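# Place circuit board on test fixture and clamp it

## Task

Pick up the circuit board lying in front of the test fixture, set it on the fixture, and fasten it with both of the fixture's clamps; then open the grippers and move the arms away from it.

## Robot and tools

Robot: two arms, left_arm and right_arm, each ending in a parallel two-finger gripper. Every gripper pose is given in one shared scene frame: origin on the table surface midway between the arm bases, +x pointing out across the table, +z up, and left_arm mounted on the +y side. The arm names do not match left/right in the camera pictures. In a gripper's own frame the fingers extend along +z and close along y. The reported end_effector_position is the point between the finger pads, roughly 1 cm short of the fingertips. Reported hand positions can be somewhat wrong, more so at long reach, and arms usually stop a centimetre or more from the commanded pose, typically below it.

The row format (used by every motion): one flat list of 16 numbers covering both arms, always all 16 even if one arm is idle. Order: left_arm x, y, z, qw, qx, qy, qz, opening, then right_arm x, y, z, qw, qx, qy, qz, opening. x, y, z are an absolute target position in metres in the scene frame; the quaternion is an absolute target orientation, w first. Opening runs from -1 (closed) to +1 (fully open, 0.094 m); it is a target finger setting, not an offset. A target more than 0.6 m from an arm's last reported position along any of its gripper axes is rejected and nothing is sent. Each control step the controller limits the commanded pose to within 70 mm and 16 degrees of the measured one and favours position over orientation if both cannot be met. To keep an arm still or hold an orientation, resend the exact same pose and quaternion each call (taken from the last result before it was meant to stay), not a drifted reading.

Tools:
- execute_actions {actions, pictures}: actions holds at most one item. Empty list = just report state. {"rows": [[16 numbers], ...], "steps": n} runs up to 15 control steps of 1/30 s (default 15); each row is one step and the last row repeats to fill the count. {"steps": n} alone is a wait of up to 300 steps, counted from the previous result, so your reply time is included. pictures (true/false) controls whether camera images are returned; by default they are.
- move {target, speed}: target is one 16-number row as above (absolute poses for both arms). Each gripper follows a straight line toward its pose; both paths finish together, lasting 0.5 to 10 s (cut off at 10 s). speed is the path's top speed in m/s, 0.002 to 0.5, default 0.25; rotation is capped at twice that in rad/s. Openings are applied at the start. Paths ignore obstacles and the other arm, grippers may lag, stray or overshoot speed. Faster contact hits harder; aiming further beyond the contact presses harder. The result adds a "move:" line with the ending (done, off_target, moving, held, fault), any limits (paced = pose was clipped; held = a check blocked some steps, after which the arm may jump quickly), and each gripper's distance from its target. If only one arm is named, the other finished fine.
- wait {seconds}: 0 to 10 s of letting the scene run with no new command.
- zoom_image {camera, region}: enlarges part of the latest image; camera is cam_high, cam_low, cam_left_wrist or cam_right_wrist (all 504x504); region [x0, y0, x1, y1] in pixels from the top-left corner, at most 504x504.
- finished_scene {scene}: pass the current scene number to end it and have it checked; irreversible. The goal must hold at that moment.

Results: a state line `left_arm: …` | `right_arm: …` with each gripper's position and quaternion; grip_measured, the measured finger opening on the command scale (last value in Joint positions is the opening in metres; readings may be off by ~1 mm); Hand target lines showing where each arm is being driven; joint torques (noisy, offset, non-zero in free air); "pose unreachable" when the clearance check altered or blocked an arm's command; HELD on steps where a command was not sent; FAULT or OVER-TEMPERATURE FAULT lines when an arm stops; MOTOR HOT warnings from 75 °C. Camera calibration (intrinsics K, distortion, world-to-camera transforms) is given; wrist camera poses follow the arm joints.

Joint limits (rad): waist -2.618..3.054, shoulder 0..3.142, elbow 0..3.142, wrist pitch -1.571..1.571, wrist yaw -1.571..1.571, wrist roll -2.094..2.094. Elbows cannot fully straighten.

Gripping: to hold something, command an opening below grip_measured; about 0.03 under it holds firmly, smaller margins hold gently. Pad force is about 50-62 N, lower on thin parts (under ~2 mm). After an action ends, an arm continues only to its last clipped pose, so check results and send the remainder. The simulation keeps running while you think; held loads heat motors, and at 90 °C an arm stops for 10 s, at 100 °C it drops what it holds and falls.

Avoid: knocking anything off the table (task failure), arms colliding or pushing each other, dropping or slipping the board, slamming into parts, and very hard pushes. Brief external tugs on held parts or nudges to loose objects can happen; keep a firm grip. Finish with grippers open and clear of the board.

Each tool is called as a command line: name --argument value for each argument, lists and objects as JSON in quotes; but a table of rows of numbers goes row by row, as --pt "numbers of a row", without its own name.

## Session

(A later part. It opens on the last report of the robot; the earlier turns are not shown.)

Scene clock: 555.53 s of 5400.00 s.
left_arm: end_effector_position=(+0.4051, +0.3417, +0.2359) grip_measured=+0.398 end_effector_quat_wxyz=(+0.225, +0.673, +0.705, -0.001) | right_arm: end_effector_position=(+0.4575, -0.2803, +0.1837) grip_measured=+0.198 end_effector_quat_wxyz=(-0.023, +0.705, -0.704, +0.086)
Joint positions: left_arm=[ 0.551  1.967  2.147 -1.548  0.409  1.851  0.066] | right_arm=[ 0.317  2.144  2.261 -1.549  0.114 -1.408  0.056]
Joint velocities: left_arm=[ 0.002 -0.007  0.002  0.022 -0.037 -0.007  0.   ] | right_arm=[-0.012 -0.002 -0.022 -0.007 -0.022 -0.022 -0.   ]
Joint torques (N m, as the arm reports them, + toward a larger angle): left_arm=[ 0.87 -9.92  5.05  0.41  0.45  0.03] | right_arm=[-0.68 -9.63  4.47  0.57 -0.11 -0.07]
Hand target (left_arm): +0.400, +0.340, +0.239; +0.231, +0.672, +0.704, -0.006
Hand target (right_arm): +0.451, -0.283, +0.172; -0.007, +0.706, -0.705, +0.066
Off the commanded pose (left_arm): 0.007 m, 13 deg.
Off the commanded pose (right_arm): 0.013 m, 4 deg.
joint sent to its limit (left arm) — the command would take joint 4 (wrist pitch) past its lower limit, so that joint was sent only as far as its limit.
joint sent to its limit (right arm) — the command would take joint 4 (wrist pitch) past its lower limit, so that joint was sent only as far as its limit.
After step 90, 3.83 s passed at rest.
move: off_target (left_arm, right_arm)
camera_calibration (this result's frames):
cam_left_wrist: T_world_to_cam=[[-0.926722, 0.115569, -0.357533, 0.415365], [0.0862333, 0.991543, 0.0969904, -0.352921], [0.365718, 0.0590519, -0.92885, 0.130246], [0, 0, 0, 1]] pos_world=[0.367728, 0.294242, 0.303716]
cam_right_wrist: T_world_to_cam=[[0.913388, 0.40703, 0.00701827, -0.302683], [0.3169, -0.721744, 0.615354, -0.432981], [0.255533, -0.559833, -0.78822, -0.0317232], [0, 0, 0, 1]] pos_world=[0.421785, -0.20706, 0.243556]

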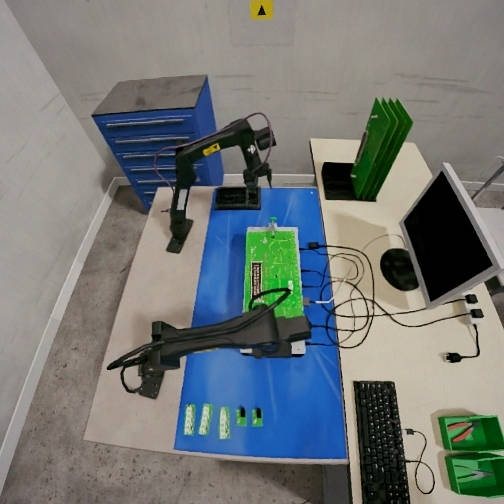

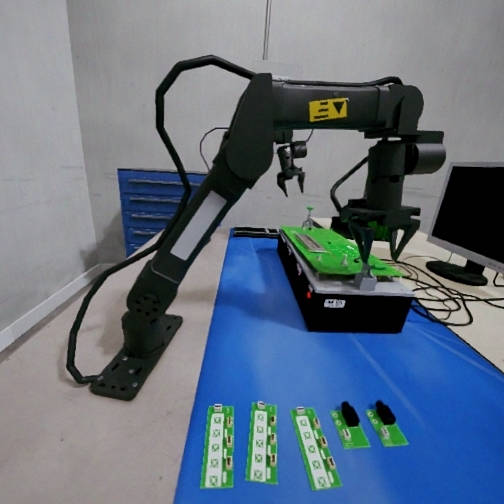

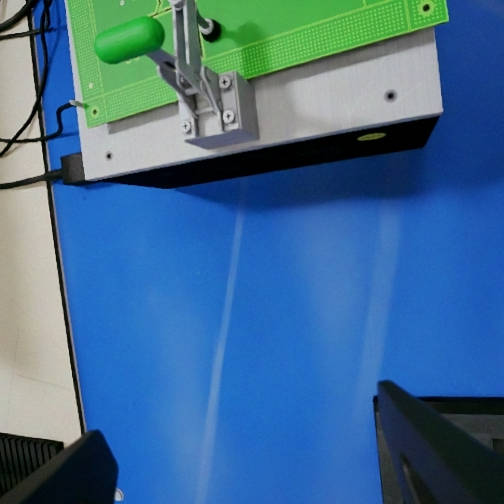

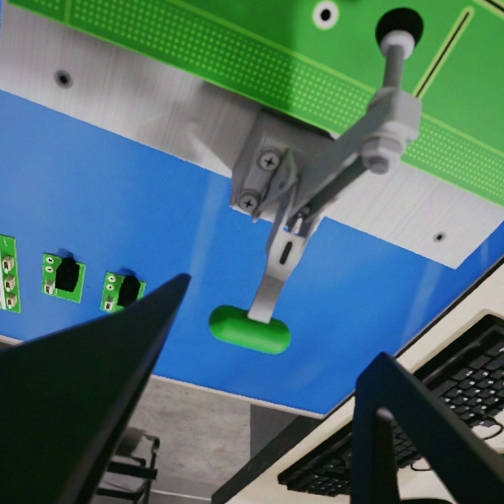

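move --target '[0.40,0.34,0.24,0.17,0.686,0.686,-0.1,0.4,0.460,-0.306,0.175,0,0.705,-0.705,0.1,0.2]' --speed 0.04

move --target '[0.40,0.34,0.24,0.17,0.686,0.686,-0.1,0.4,0.462,-0.306,0.150,0,0.705,-0.705,0.1,0.2]' --speed 0.03

Scene clock: 565.77 s of 5400.00 s.
left_arm: end_effector_position=(+0.4051, +0.3417, +0.2359) grip_measured=+0.398 end_effector_quat_wxyz=(+0.225, +0.673, +0.705, -0.002) | right_arm: end_effector_position=(+0.4618, -0.2999, +0.1804) grip_measured=+0.198 end_effector_quat_wxyz=(-0.011, +0.704, -0.703, +0.101)
Joint positions: left_arm=[ 0.551  1.967  2.147 -1.548  0.409  1.851  0.066] | right_arm=[ 0.285  2.144  2.243 -1.53   0.148 -1.443  0.056]
Joint velocities: left_arm=[ 0.017 -0.007 -0.002 -0.007  0.007 -0.081  0.001] | right_arm=[-0.007 -0.002  0.012 -0.007 -0.007 -0.007 -0.   ]
Joint torques (N m, as the arm reports them, + toward a larger angle): left_arm=[ 0.72 -9.95  4.93  0.41  0.46  0.03] | right_arm=[ -0.7  -10.74   4.55   0.73   0.18   0.01]
Hand target (left_arm): +0.400, +0.340, +0.239; +0.231, +0.672, +0.703, -0.006
Hand target (right_arm): +0.459, -0.306, +0.175; -0.000, +0.704, -0.703, +0.100
Off the commanded pose (left_arm): 0.007 m, 13 deg.
Off the commanded pose (right_arm): 0.008 m, 1 deg.
joint sent to its limit (left arm) — the command would take joint 4 (wrist pitch) past its lower limit, so that joint was sent only as far as its limit.
After step 90, 4.13 s passed at rest.
move: off_target (left_arm)
camera_calibration (this result's frames):
cam_left_wrist: T_world_to_cam=[[-0.926665, 0.115515, -0.357698, 0.415432], [0.0862962, 0.99157, 0.0966562, -0.352822], [0.365847, 0.0587, -0.928822, 0.130329], [0, 0, 0, 1]] pos_world=[0.367733, 0.294208, 0.303754]
cam_right_wrist: T_world_to_cam=[[0.914365, 0.404855, -0.0053932, -0.297491], [0.3128, -0.697875, 0.644304, -0.442665], [0.257086, -0.590816, -0.764751, -0.0606417], [0, 0, 0, 1]] pos_world=[0.426071, -0.224312, 0.237231]

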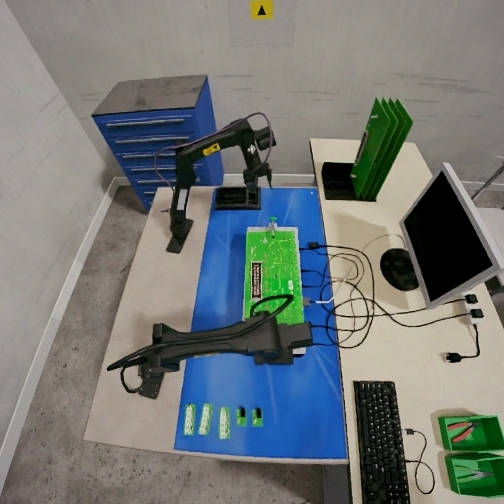

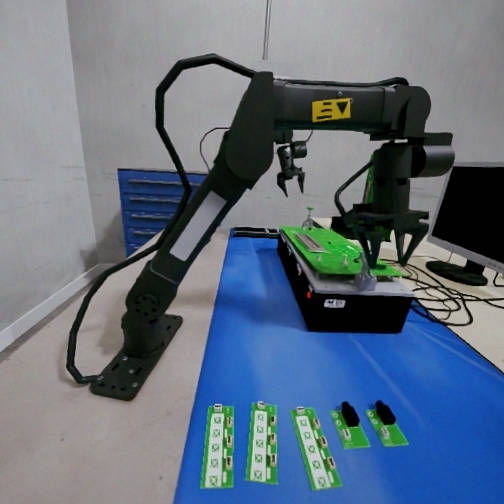

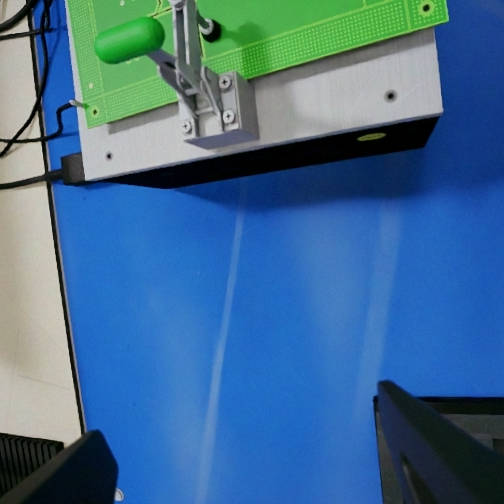

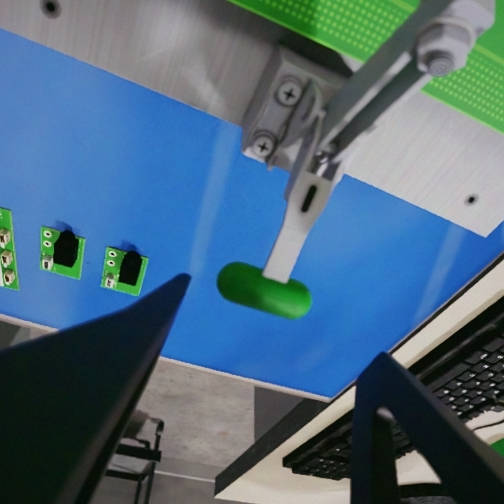

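Scene clock: 569.83 s of 5400.00 s.
left_arm: end_effector_position=(+0.4051, +0.3417, +0.2359) grip_measured=+0.398 end_effector_quat_wxyz=(+0.225, +0.673, +0.705, -0.002) | right_arm: end_effector_position=(+0.4651, -0.2996, +0.1452) grip_measured=+0.198 end_effector_quat_wxyz=(-0.001, +0.705, -0.703, +0.094)
Joint positions: left_arm=[ 0.551  1.967  2.147 -1.548  0.409  1.851  0.066] | right_arm=[ 0.285  2.144  2.101 -1.413  0.149 -1.444  0.056]
Joint velocities: left_arm=[-0.017 -0.007 -0.012  0.007  0.051  0.022 -0.   ] | right_arm=[-0.007 -0.012  0.022  0.066 -0.051 -0.051  0.   ]
Joint torques (N m, as the arm reports them, + toward a larger angle): left_arm=[ 0.51 -9.72  4.98  0.46  0.48  0.03] | right_arm=[ -0.72 -12.88   4.75   0.7    0.18  -0.04]
Hand target (left_arm): +0.400, +0.340, +0.239; +0.231, +0.672, +0.703, -0.006
Hand target (right_arm): +0.462, -0.306, +0.150; +0.000, +0.704, -0.703, +0.100
Off the commanded pose (left_arm): 0.007 m, 13 deg.
Off the commanded pose (right_arm): 0.009 m, 1 deg.
joint sent to its limit (left arm) — the command would take joint 4 (wrist pitch) past its lower limit, so that joint was sent only as far as its limit.
move: off_target (left_arm)
camera_calibration (this result's frames):
cam_left_wrist: T_world_to_cam=[[-0.926665, 0.115515, -0.357698, 0.415432], [0.0862962, 0.99157, 0.0966562, -0.352822], [0.365847, 0.0587, -0.928822, 0.130329], [0, 0, 0, 1]] pos_world=[0.367733, 0.294208, 0.303754]
cam_right_wrist: T_world_to_cam=[[0.913661, 0.405373, -0.0299418, -0.296803], [0.329253, -0.694873, 0.639331, -0.426794], [0.238362, -0.59399, -0.768348, -0.0799789], [0, 0, 0, 1]] pos_world=[0.430765, -0.223758, 0.202524]

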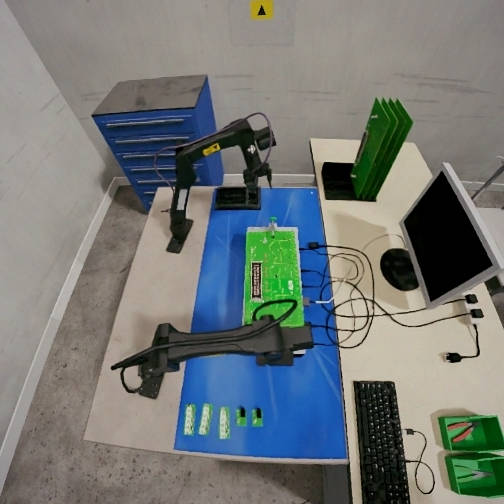

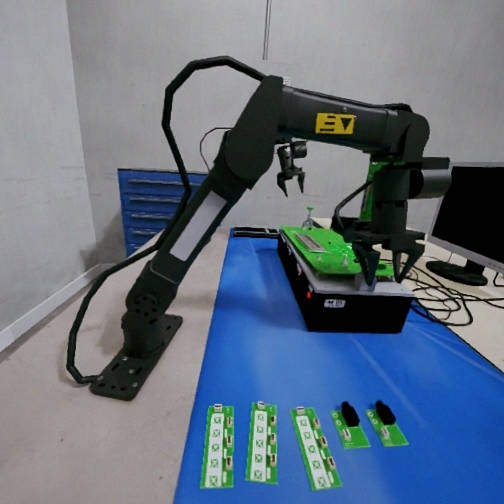

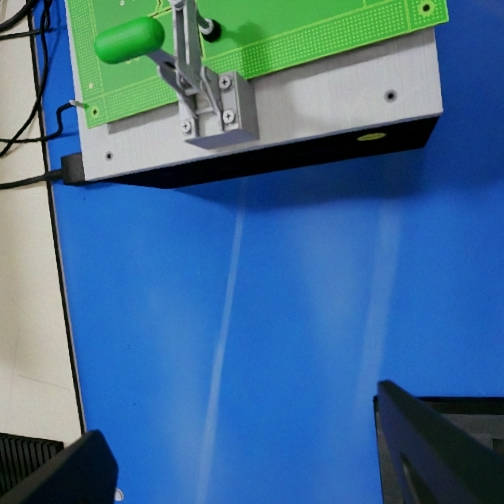

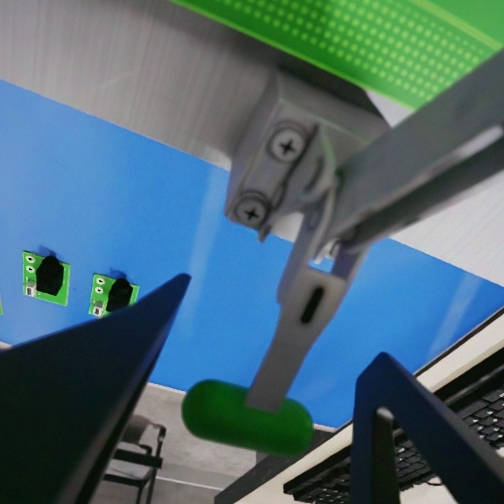

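move --target '[0.40,0.34,0.24,0.17,0.686,0.686,-0.1,0.4,0.453,-0.290,0.172,0,0.705,-0.705,0.1,0.2]' --speed 0.03

move --target '[0.40,0.34,0.24,0.17,0.686,0.686,-0.1,0.4,0.453,-0.290,0.172,0,0.705,-0.705,0.1,-0.7]' --speed 0.03

Scene clock: 585.73 s of 5400.00 s.
left_arm: end_effector_position=(+0.4051, +0.3417, +0.2359) grip_measured=+0.398 end_effector_quat_wxyz=(+0.225, +0.673, +0.705, -0.001) | right_arm: end_effector_position=(+0.4525, -0.2925, +0.1518) grip_measured=+0.198 end_effector_quat_wxyz=(+0.015, +0.705, -0.704, +0.084)
Joint positions: left_arm=[ 0.551  1.967  2.147 -1.548  0.409  1.851  0.066] | right_arm=[ 0.307  2.144  2.132 -1.485  0.153 -1.418  0.056]
Joint velocities: left_arm=[-0.007  0.007 -0.012  0.022  0.022 -0.051  0.001] | right_arm=[-0.017 -0.022  0.007 -0.022 -0.022 -0.007 -0.   ]
Joint torques (N m, as the arm reports them, + toward a larger angle): left_arm=[ 0.65 -9.85  4.8   0.41  0.49  0.02] | right_arm=[  0.51 -12.96   8.8    0.42   0.17   0.12]
Hand target (left_arm): +0.400, +0.340, +0.239; +0.231, +0.672, +0.704, -0.006
Hand target (right_arm): +0.453, -0.290, +0.172; -0.001, +0.704, -0.704, +0.100
Off the commanded pose (left_arm): 0.007 m, 13 deg.
Off the commanded pose (right_arm): 0.020 m, 3 deg.
joint sent to its limit (left arm) — the command would take joint 4 (wrist pitch) past its lower limit, so that joint was sent only as far as its limit.
After step 90, 8.83 s passed at rest.
move: off_target (left_arm, right_arm)
camera_calibration (this result's frames):
cam_left_wrist: T_world_to_cam=[[-0.926722, 0.115569, -0.357533, 0.415365], [0.0862333, 0.991543, 0.0969904, -0.352921], [0.365718, 0.0590519, -0.92885, 0.130246], [0, 0, 0, 1]] pos_world=[0.367728, 0.294242, 0.303716]
cam_right_wrist: T_world_to_cam=[[0.913538, 0.401196, -0.0670078, -0.283518], [0.350069, -0.6916, 0.631776, -0.429347], [0.207124, -0.600609, -0.772249, -0.0548914], [0, 0, 0, 1]] pos_world=[0.420675, -0.216158, 0.209863]

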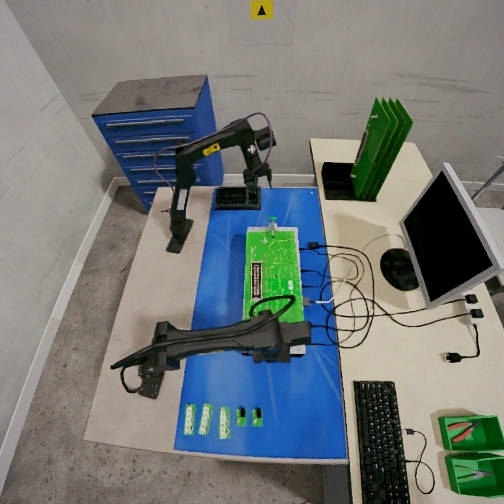

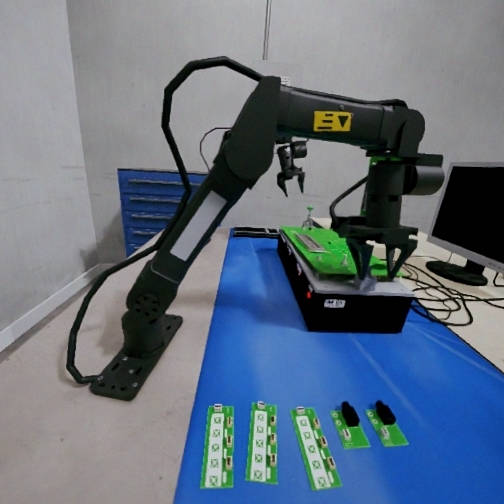

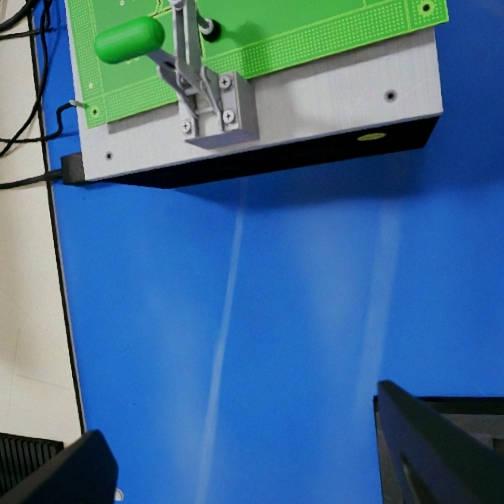

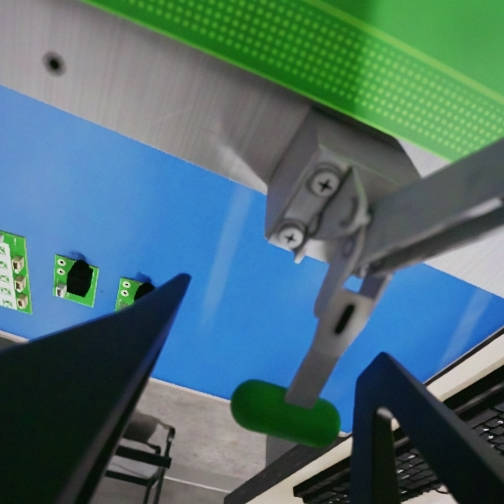

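Scene clock: 589.80 s of 5400.00 s.
left_arm: end_effector_position=(+0.4051, +0.3417, +0.2359) grip_measured=+0.398 end_effector_quat_wxyz=(+0.225, +0.673, +0.705, -0.001) | right_arm: end_effector_position=(+0.4523, -0.2930, +0.1519) grip_measured=-0.698 end_effector_quat_wxyz=(+0.016, +0.705, -0.704, +0.084)
Joint positions: left_arm=[ 0.551  1.967  2.147 -1.548  0.409  1.851  0.066] | right_arm=[ 0.307  2.144  2.132 -1.486  0.156 -1.417  0.014]
Joint velocities: left_arm=[-0.022  0.007  0.007 -0.022  0.022 -0.022  0.001] | right_arm=[ 0.002 -0.007 -0.002 -0.066 -0.022 -0.022  0.   ]
Joint torques (N m, as the arm reports them, + toward a larger angle): left_arm=[ 0.7  -9.82  4.83  0.42  0.47  0.04] | right_arm=[  0.47 -13.02   8.7    0.41   0.16   0.09]
Hand target (left_arm): +0.400, +0.340, +0.239; +0.231, +0.672, +0.703, -0.006
Hand target (right_arm): +0.453, -0.290, +0.172; -0.001, +0.703, -0.704, +0.100
Off the commanded pose (left_arm): 0.007 m, 13 deg.
Off the commanded pose (right_arm): 0.020 m, 3 deg.
joint sent to its limit (left arm) — the command would take joint 4 (wrist pitch) past its lower limit, so that joint was sent only as far as its limit.
move: off_target (left_arm, right_arm)
camera_calibration (this result's frames):
cam_left_wrist: T_world_to_cam=[[-0.926584, 0.115876, -0.357792, 0.415298], [0.0866249, 0.991528, 0.0967854, -0.352971], [0.365976, 0.0586862, -0.928772, 0.13027], [0, 0, 0, 1]] pos_world=[0.367708, 0.294213, 0.303744]
cam_right_wrist: T_world_to_cam=[[0.913708, 0.400537, -0.0686183, -0.283164], [0.350142, -0.690272, 0.633186, -0.429463], [0.206249, -0.602573, -0.770952, -0.0554573], [0, 0, 0, 1]] pos_world=[0.42054, -0.216446, 0.209745]

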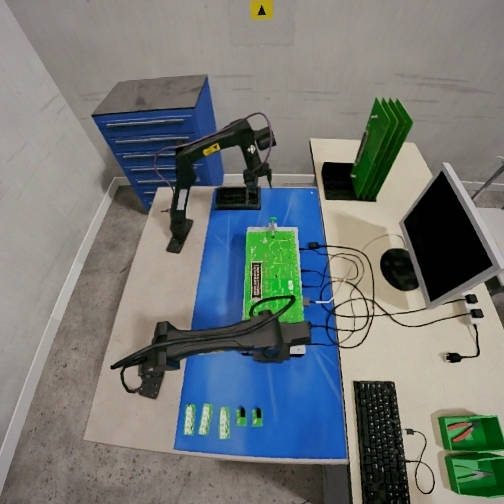

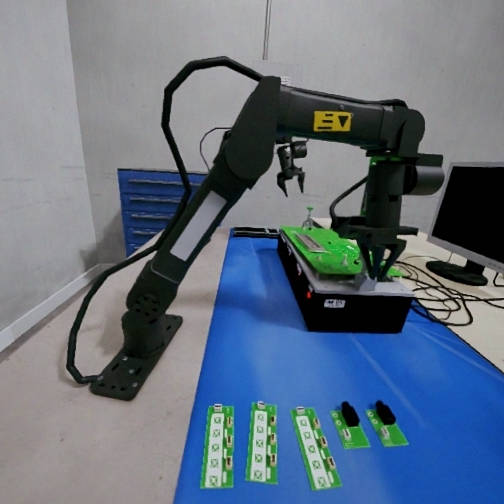

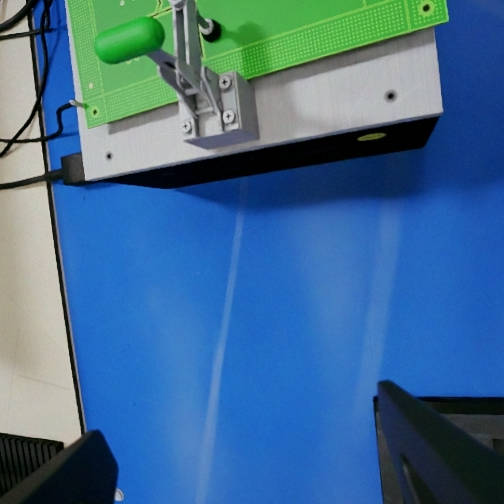

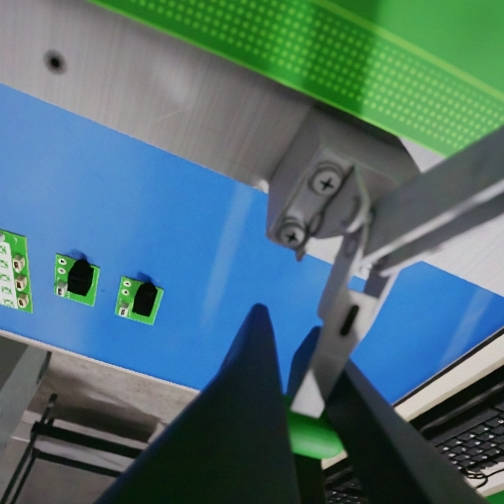

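move --target '[0.40,0.34,0.24,0.17,0.686,0.686,-0.1,0.4,0.458,-0.300,0.165,0,0.705,-0.705,0.1,0.2]' --speed 0.03

move --target '[0.40,0.34,0.24,0.17,0.686,0.686,-0.1,0.4,0.458,-0.310,0.160,0,0.705,-0.705,0.1,0.2]' --speed 0.03

Scene clock: 603.33 s of 5400.00 s.
left_arm: end_effector_position=(+0.4051, +0.3417, +0.2359) grip_measured=+0.398 end_effector_quat_wxyz=(+0.225, +0.673, +0.705, -0.001) | right_arm: end_effector_position=(+0.4548, -0.2952, +0.1521) grip_measured=+0.198 end_effector_quat_wxyz=(+0.013, +0.706, -0.703, +0.087)
Joint positions: left_arm=[ 0.551  1.967  2.147 -1.548  0.409  1.851  0.066] | right_arm=[ 0.301  2.144  2.132 -1.477  0.156 -1.427  0.056]
Joint velocities: left_arm=[ 0.007 -0.017 -0.012 -0.066 -0.037 -0.022 -0.   ] | right_arm=[-0.007  0.002 -0.002  0.007  0.007  0.037  0.001]
Joint torques (N m, as the arm reports them, + toward a larger angle): left_arm=[ 0.31 -9.73  5.09  0.43  0.47  0.02] | right_arm=[ -0.79 -12.48   7.42   0.62   0.14  -0.05]
Hand target (left_arm): +0.400, +0.340, +0.239; +0.231, +0.672, +0.703, -0.006
Hand target (right_arm): +0.458, -0.300, +0.165; -0.000, +0.703, -0.704, +0.100
Off the commanded pose (left_arm): 0.007 m, 13 deg.
Off the commanded pose (right_arm): 0.014 m, 2 deg.
joint sent to its limit (left arm) — the command would take joint 4 (wrist pitch) past its lower limit, so that joint was sent only as far as its limit.
After step 90, 6.47 s passed at rest.
move: off_target (left_arm, right_arm)
camera_calibration (this result's frames):
cam_left_wrist: T_world_to_cam=[[-0.926584, 0.115876, -0.357792, 0.415298], [0.0866249, 0.991528, 0.0967854, -0.352971], [0.365976, 0.0586862, -0.928772, 0.13027], [0, 0, 0, 1]] pos_world=[0.367708, 0.294213, 0.303744]
cam_right_wrist: T_world_to_cam=[[0.91273, 0.403914, -0.0614571, -0.284158], [0.347824, -0.689281, 0.635539, -0.431], [0.214342, -0.601452, -0.769619, -0.060742], [0, 0, 0, 1]] pos_world=[0.422291, -0.218838, 0.209706]

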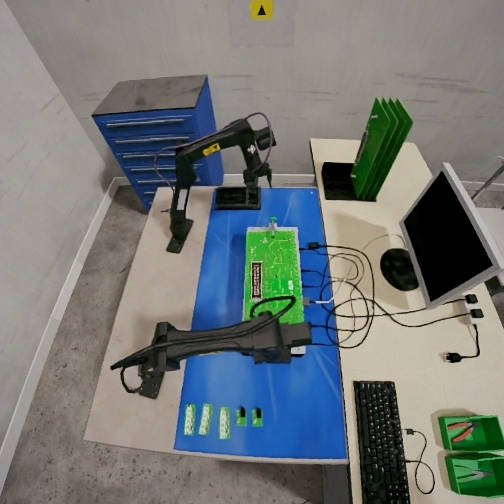

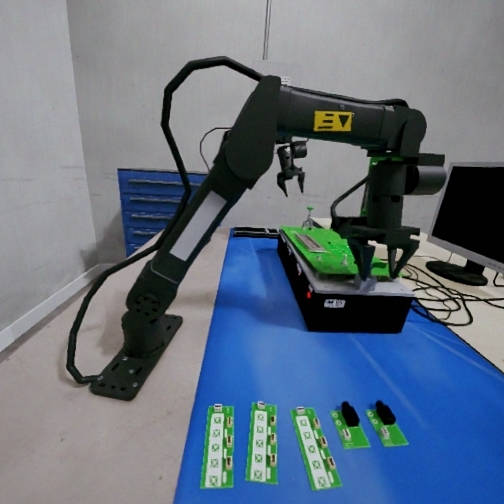

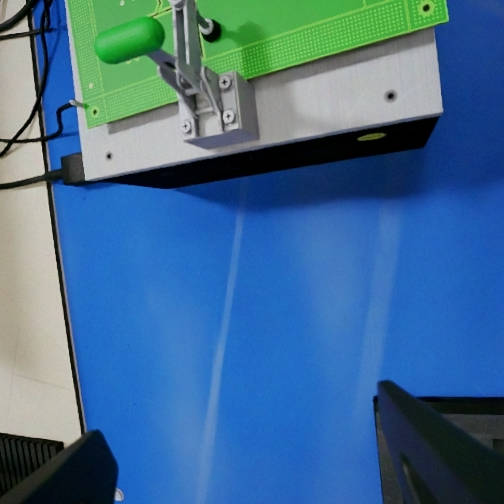

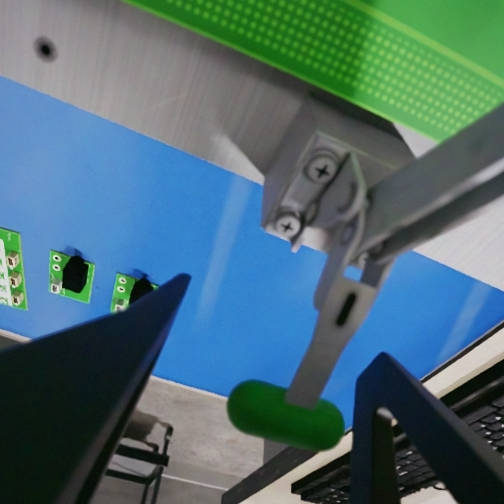

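Scene clock: 607.40 s of 5400.00 s.
left_arm: end_effector_position=(+0.4051, +0.3417, +0.2359) grip_measured=+0.398 end_effector_quat_wxyz=(+0.225, +0.673, +0.705, -0.001) | right_arm: end_effector_position=(+0.4631, -0.3050, +0.1528) grip_measured=+0.198 end_effector_quat_wxyz=(+0.004, +0.705, -0.703, +0.096)
Joint positions: left_arm=[ 0.551  1.967  2.147 -1.548  0.409  1.851  0.066] | right_arm=[ 0.276  2.144  2.132 -1.447  0.156 -1.452  0.056]
Joint velocities: left_arm=[-0.007  0.002 -0.002  0.022 -0.037 -0.022 -0.001] | right_arm=[ 0.012 -0.007 -0.012 -0.022  0.095 -0.007 -0.   ]
Joint torques (N m, as the arm reports them, + toward a larger angle): left_arm=[ 0.66 -9.87  5.07  0.4   0.5   0.04] | right_arm=[ -0.74 -13.59   4.38   0.69   0.11   0.  ]
Hand target (left_arm): +0.400, +0.340, +0.239; +0.231, +0.672, +0.703, -0.006
Hand target (right_arm): +0.458, -0.310, +0.160; +0.000, +0.703, -0.704, +0.099
Off the commanded pose (left_arm): 0.007 m, 13 deg.
Off the commanded pose (right_arm): 0.010 m, 1 deg.
joint sent to its limit (left arm) — the command would take joint 4 (wrist pitch) past its lower limit, so that joint was sent only as far as its limit.
move: off_target (left_arm)
camera_calibration (this result's frames):
cam_left_wrist: T_world_to_cam=[[-0.926584, 0.115876, -0.357792, 0.415298], [0.0866249, 0.991528, 0.0967854, -0.352971], [0.365976, 0.0586862, -0.928772, 0.13027], [0, 0, 0, 1]] pos_world=[0.367708, 0.294213, 0.303744]
cam_right_wrist: T_world_to_cam=[[0.914512, 0.402919, -0.0363787, -0.292681], [0.329881, -0.690628, 0.643592, -0.434437], [0.234191, -0.600574, -0.764503, -0.0775695], [0, 0, 0, 1]] pos_world=[0.429139, -0.228694, 0.209651]

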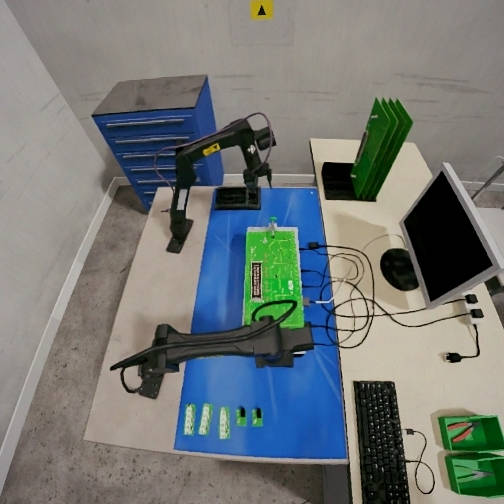

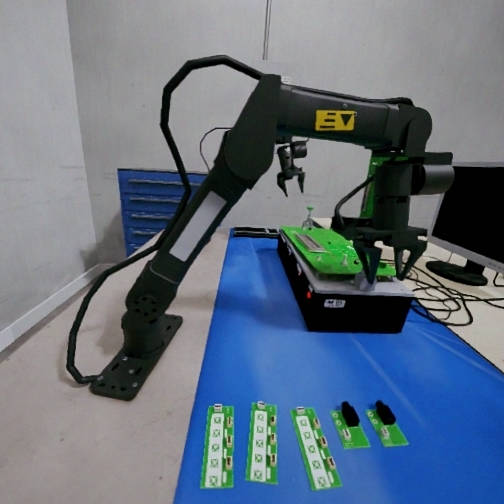

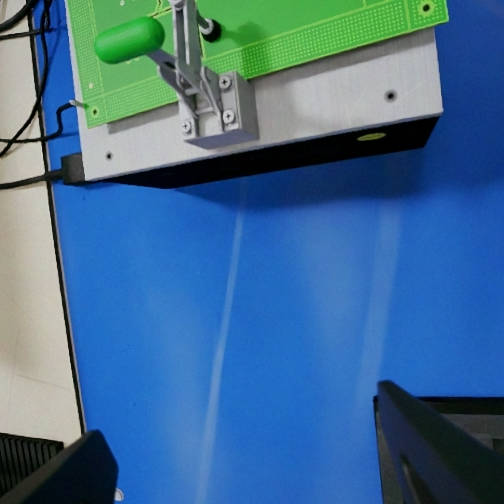

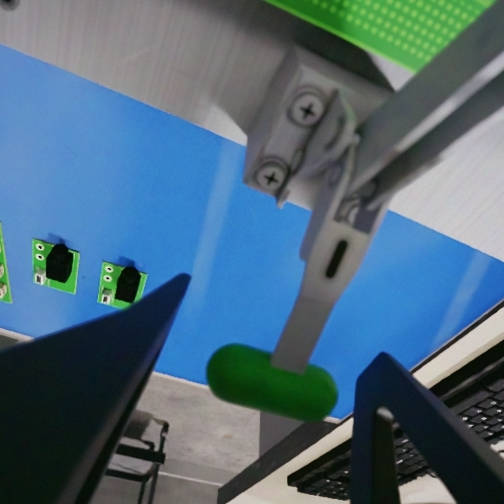

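move --target '[0.40,0.34,0.24,0.17,0.686,0.686,-0.1,0.4,0.458,-0.310,0.160,0,0.705,-0.705,0.1,-0.7]' --speed 0.03

Scene clock: 615.57 s of 5400.00 s.
left_arm: end_effector_position=(+0.4051, +0.3417, +0.2359) grip_measured=+0.398 end_effector_quat_wxyz=(+0.225, +0.673, +0.705, -0.001) | right_arm: end_effector_position=(+0.4569, -0.3048, +0.1521) grip_measured=-0.522 end_effector_quat_wxyz=(+0.012, +0.707, -0.702, +0.086)
Joint positions: left_arm=[ 0.551  1.967  2.147 -1.548  0.409  1.851  0.066] | right_arm=[ 0.277  2.144  2.132 -1.472  0.152 -1.453  0.022]
Joint velocities: left_arm=[-0.012 -0.002 -0.012 -0.037 -0.066  0.022 -0.001] | right_arm=[ 0.002 -0.002 -0.012  0.007  0.007 -0.007  0.001]
Joint torques (N m, as the arm reports them, + toward a larger angle): left_arm=[ 0.62 -9.86  4.9   0.44  0.43  0.04] | right_arm=[ -0.71 -13.5    4.46   0.87   0.15  -0.04]
Hand target (left_arm): +0.400, +0.340, +0.239; +0.231, +0.672, +0.703, -0.006
Hand target (right_arm): +0.458, -0.310, +0.160; +0.000, +0.704, -0.704, +0.099
Off the commanded pose (left_arm): 0.007 m, 13 deg.
Off the commanded pose (right_arm): 0.010 m, 2 deg.
joint sent to its limit (left arm) — the command would take joint 4 (wrist pitch) past its lower limit, so that joint was sent only as far as its limit.
After step 90, 1.10 s passed at rest.
move: off_target (left_arm)
camera_calibration (this result's frames):
cam_left_wrist: T_world_to_cam=[[-0.926584, 0.115876, -0.357792, 0.415298], [0.0866249, 0.991528, 0.0967854, -0.352971], [0.365976, 0.0586862, -0.928772, 0.13027], [0, 0, 0, 1]] pos_world=[0.367708, 0.294213, 0.303744]
cam_right_wrist: T_world_to_cam=[[0.912366, 0.405008, -0.0596346, -0.28194], [0.34782, -0.690088, 0.634665, -0.438462], [0.215891, -0.599789, -0.770483, -0.0670327], [0, 0, 0, 1]] pos_world=[0.42421, -0.228595, 0.209816]

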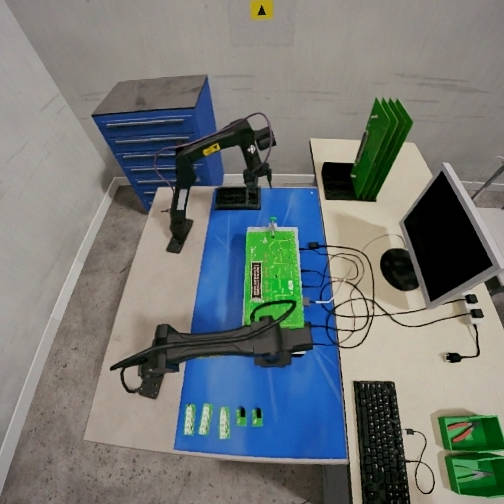

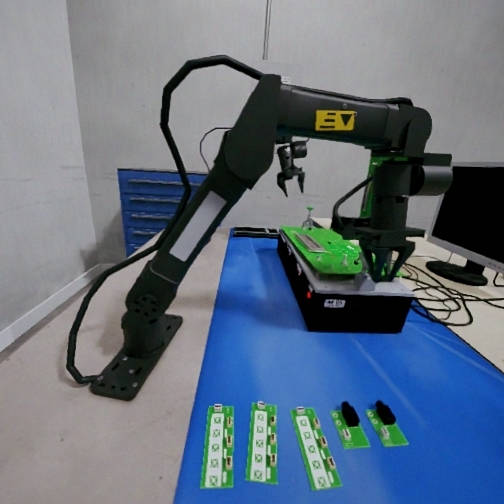

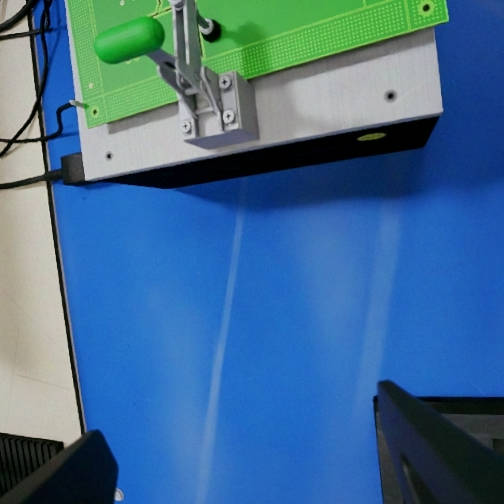

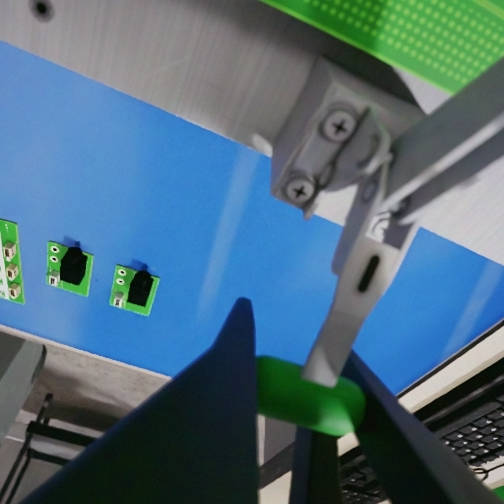

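Gripped. Swing in.

move --target '[0.40,0.34,0.24,0.17,0.686,0.686,-0.1,0.4,0.457,-0.275,0.185,0,0.705,-0.705,0.06,-0.8]' --speed 0.03

move --target '[0.40,0.34,0.24,0.17,0.686,0.686,-0.1,0.4,0.457,-0.235,0.195,0,0.705,-0.705,0.04,-0.8]' --speed 0.03

Scene clock: 624.97 s of 5400.00 s.
left_arm: end_effector_position=(+0.4051, +0.3417, +0.2359) grip_measured=+0.398 end_effector_quat_wxyz=(+0.225, +0.673, +0.705, -0.001) | right_arm: end_effector_position=(+0.4563, -0.2971, +0.1618) grip_measured=-0.522 end_effector_quat_wxyz=(+0.019, +0.706, -0.703, +0.085)
Joint positions: left_arm=[ 0.551  1.967  2.147 -1.548  0.409  1.851  0.066] | right_arm=[ 0.298  2.18   2.23  -1.55   0.159 -1.429  0.022]
Joint velocities: left_arm=[-0.012  0.012 -0.007  0.022 -0.037  0.066 -0.001] | right_arm=[ 0.002 -0.002 -0.012 -0.037 -0.051  0.095  0.   ]
Joint torques (N m, as the arm reports them, + toward a larger angle): left_arm=[ 0.94 -9.87  5.01  0.39  0.44  0.02] | right_arm=[  1.51 -13.21   9.74   0.44  -0.5    0.21]
Hand target (left_arm): +0.400, +0.340, +0.239; +0.231, +0.672, +0.704, -0.006
Hand target (right_arm): +0.457, -0.276, +0.184; -0.025, +0.707, -0.702, +0.080
Off the commanded pose (left_arm): 0.007 m, 13 deg.
Off the commanded pose (right_arm): 0.032 m, 4 deg.
joint sent to its limit (left arm) — the command would take joint 4 (wrist pitch) past its lower limit, so that joint was sent only as far as its limit.
joint sent to its limit (right arm) — the command would take joint 4 (wrist pitch) past its lower limit, so that joint was sent only as far as its limit.
After step 90, 2.33 s passed at rest.
move: off_target (left_arm, right_arm)
camera_calibration (this result's frames):
cam_left_wrist: T_world_to_cam=[[-0.926641, 0.11593, -0.357627, 0.415231], [0.086562, 0.991501, 0.0971195, -0.353071], [0.365846, 0.059038, -0.928801, 0.130188], [0, 0, 0, 1]] pos_world=[0.367704, 0.294247, 0.303706]
cam_right_wrist: T_world_to_cam=[[0.912952, 0.40157, -0.072528, -0.283187], [0.352591, -0.686803, 0.635595, -0.440483], [0.205424, -0.605841, -0.768608, -0.0520559], [0, 0, 0, 1]] pos_world=[0.424539, -0.220343, 0.219419]

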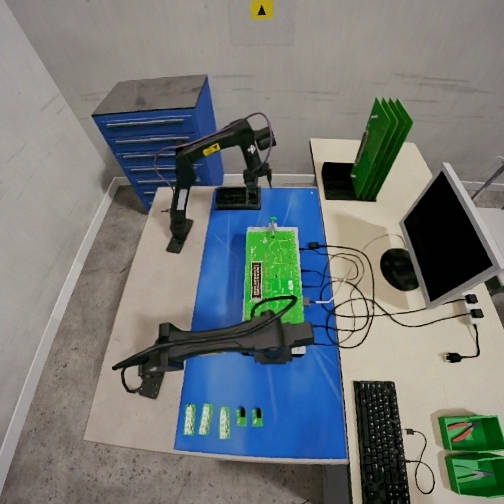

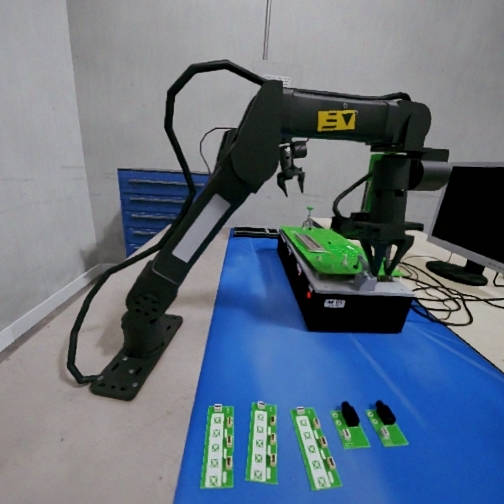

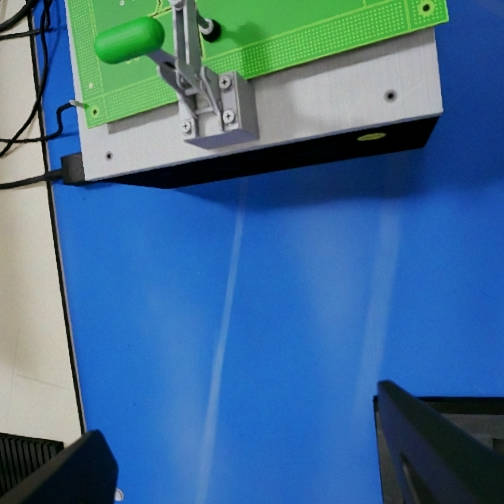

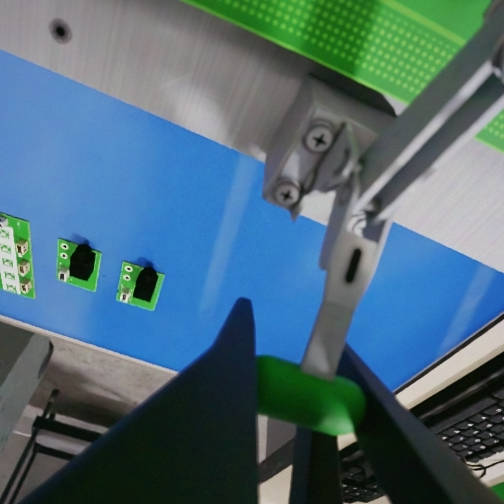

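Scene clock: 629.03 s of 5400.00 s.
left_arm: end_effector_position=(+0.4051, +0.3417, +0.2359) grip_measured=+0.398 end_effector_quat_wxyz=(+0.225, +0.673, +0.705, -0.001) | right_arm: end_effector_position=(+0.4567, -0.2942, +0.1656) grip_measured=-0.522 end_effector_quat_wxyz=(+0.040, +0.702, -0.701, +0.117)
Joint positions: left_arm=[ 0.551  1.967  2.147 -1.548  0.409  1.851  0.066] | right_arm=[ 0.337  2.186  2.245 -1.562  0.239 -1.389  0.022]
Joint velocities: left_arm=[ 0.002  0.012  0.002 -0.081  0.022  0.037  0.   ] | right_arm=[ 0.012 -0.007  0.007 -0.007  0.081  0.051 -0.   ]
Joint torques (N m, as the arm reports them, + toward a larger angle): left_arm=[ 0.61 -9.94  4.93  0.41  0.42  0.01] | right_arm=[  4.09 -14.25  11.     0.55  -1.42   0.4 ]
Hand target (left_arm): +0.400, +0.340, +0.239; +0.231, +0.672, +0.703, -0.006
Hand target (right_arm): +0.454, -0.238, +0.195; -0.051, +0.713, -0.695, +0.082
Off the commanded pose (left_arm): 0.007 m, 13 deg.
Off the commanded pose (right_arm): 0.066 m, 10 deg.
joint sent to its limit (left arm) — the command would take joint 4 (wrist pitch) past its lower limit, so that joint was sent only as far as its limit.
joint sent to its limit (right arm) — the command would take joint 4 (wrist pitch) past its lower limit, so that joint was sent only as far as its limit.
move: off_target (left_arm, right_arm)
camera_calibration (this result's frames):
cam_left_wrist: T_world_to_cam=[[-0.926584, 0.115876, -0.357792, 0.415298], [0.0866249, 0.991528, 0.0967854, -0.352971], [0.365976, 0.0586862, -0.928772, 0.13027], [0, 0, 0, 1]] pos_world=[0.367708, 0.294213, 0.303744]
cam_right_wrist: T_world_to_cam=[[0.916285, 0.39094, -0.0871097, -0.286689], [0.33821, -0.638693, 0.691148, -0.429505], [0.214561, -0.662749, -0.717445, -0.0768633], [0, 0, 0, 1]] pos_world=[0.424443, -0.213185, 0.216733]

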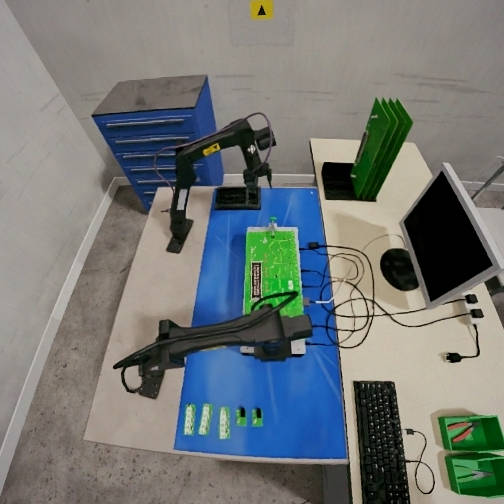

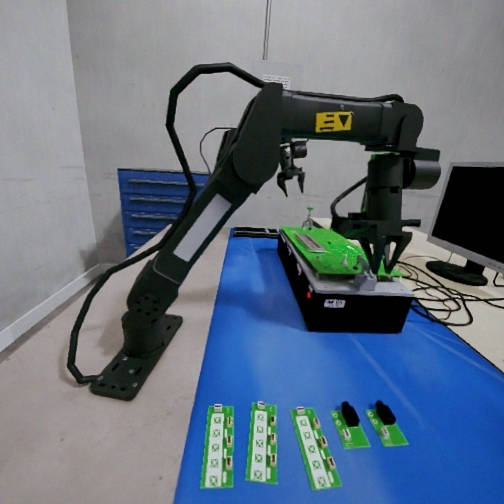

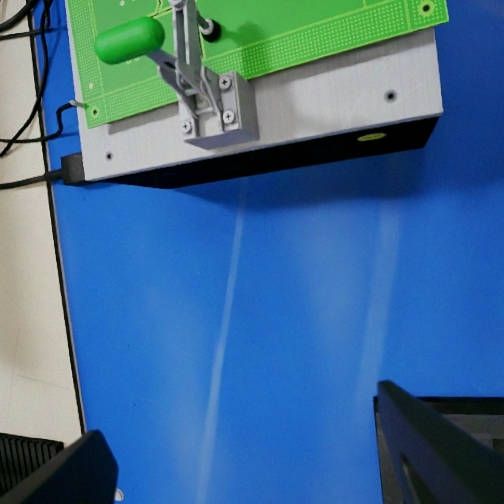

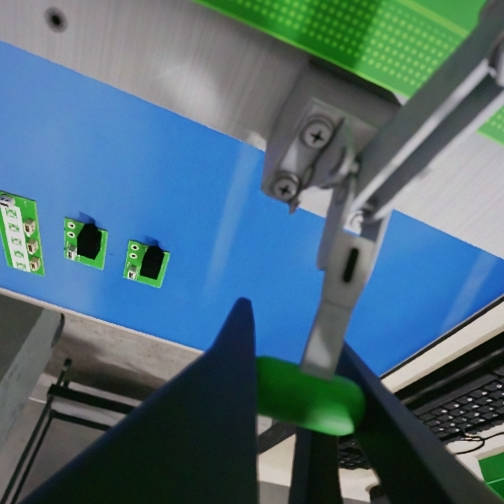

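move --target '[0.40,0.34,0.24,0.17,0.686,0.686,-0.1,0.4,0.465,-0.27,0.23,0,0.70,-0.70,0.14,-0.8]' --speed 0.03

Scene clock: 637.13 s of 5400.00 s.
left_arm: end_effector_position=(+0.4051, +0.3417, +0.2359) grip_measured=+0.398 end_effector_quat_wxyz=(+0.225, +0.673, +0.705, -0.001) | right_arm: end_effector_position=(+0.4573, -0.2959, +0.1682) grip_measured=-0.522 end_effector_quat_wxyz=(+0.049, +0.706, -0.694, +0.133)
Joint positions: left_arm=[ 0.551  1.967  2.147 -1.548  0.409  1.851  0.066] | right_arm=[ 0.347  2.184  2.245 -1.562  0.276 -1.396  0.022]
Joint velocities: left_arm=[ 0.002 -0.022  0.007 -0.007  0.007 -0.007 -0.001] | right_arm=[ 0.007  0.012  0.017  0.022 -0.051 -0.037  0.001]
Joint torques (N m, as the arm reports them, + toward a larger angle): left_arm=[ 0.63 -9.85  5.09  0.43  0.45 -0.01] | right_arm=[  2.26 -17.97  13.08   0.56  -0.22   0.2 ]
Hand target (left_arm): +0.400, +0.340, +0.239; +0.231, +0.672, +0.703, -0.006
Hand target (right_arm): +0.460, -0.272, +0.228; -0.040, +0.702, -0.692, +0.167
Off the commanded pose (left_arm): 0.007 m, 13 deg.
Off the commanded pose (right_arm): 0.067 m, 6 deg.
joint sent to its limit (left arm) — the command would take joint 4 (wrist pitch) past its lower limit, so that joint was sent only as far as its limit.
joint sent to its limit (right arm) — the command would take joint 4 (wrist pitch) past its lower limit, so that joint was sent only as far as its limit.
After step 90, 1.03 s passed at rest.
move: off_target (left_arm, right_arm)
camera_calibration (this result's frames):
cam_left_wrist: T_world_to_cam=[[-0.926584, 0.115876, -0.357792, 0.415298], [0.0866249, 0.991528, 0.0967854, -0.352971], [0.365976, 0.0586862, -0.928772, 0.13027], [0, 0, 0, 1]] pos_world=[0.367708, 0.294213, 0.303744]
cam_right_wrist: T_world_to_cam=[[0.911158, 0.401068, -0.0945331, -0.27973], [0.341857, -0.607679, 0.716841, -0.429471], [0.230056, -0.685471, -0.690799, -0.0945739], [0, 0, 0, 1]] pos_world=[0.423453, -0.213618, 0.216087]

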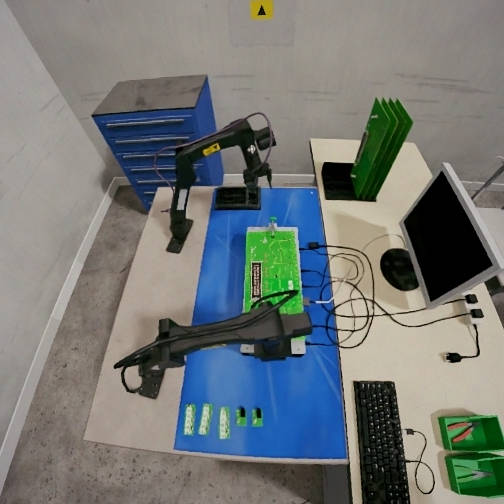

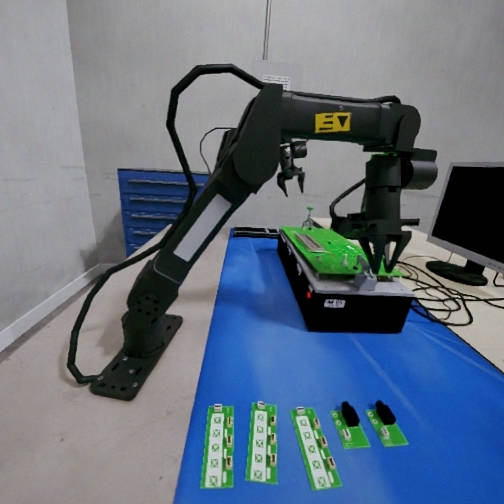

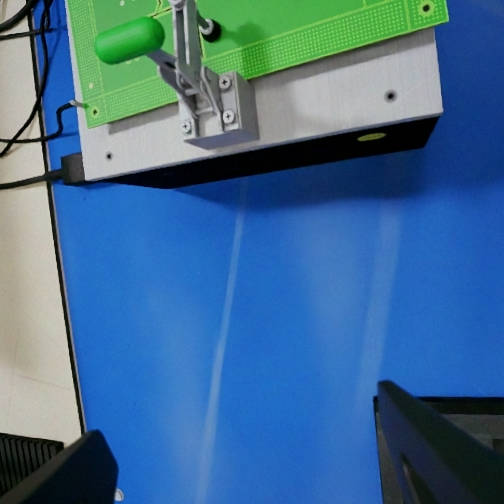

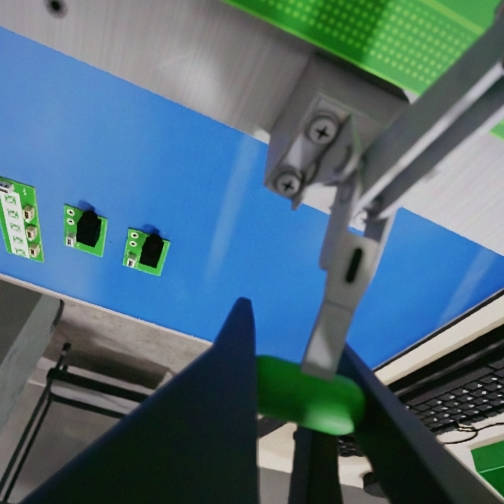

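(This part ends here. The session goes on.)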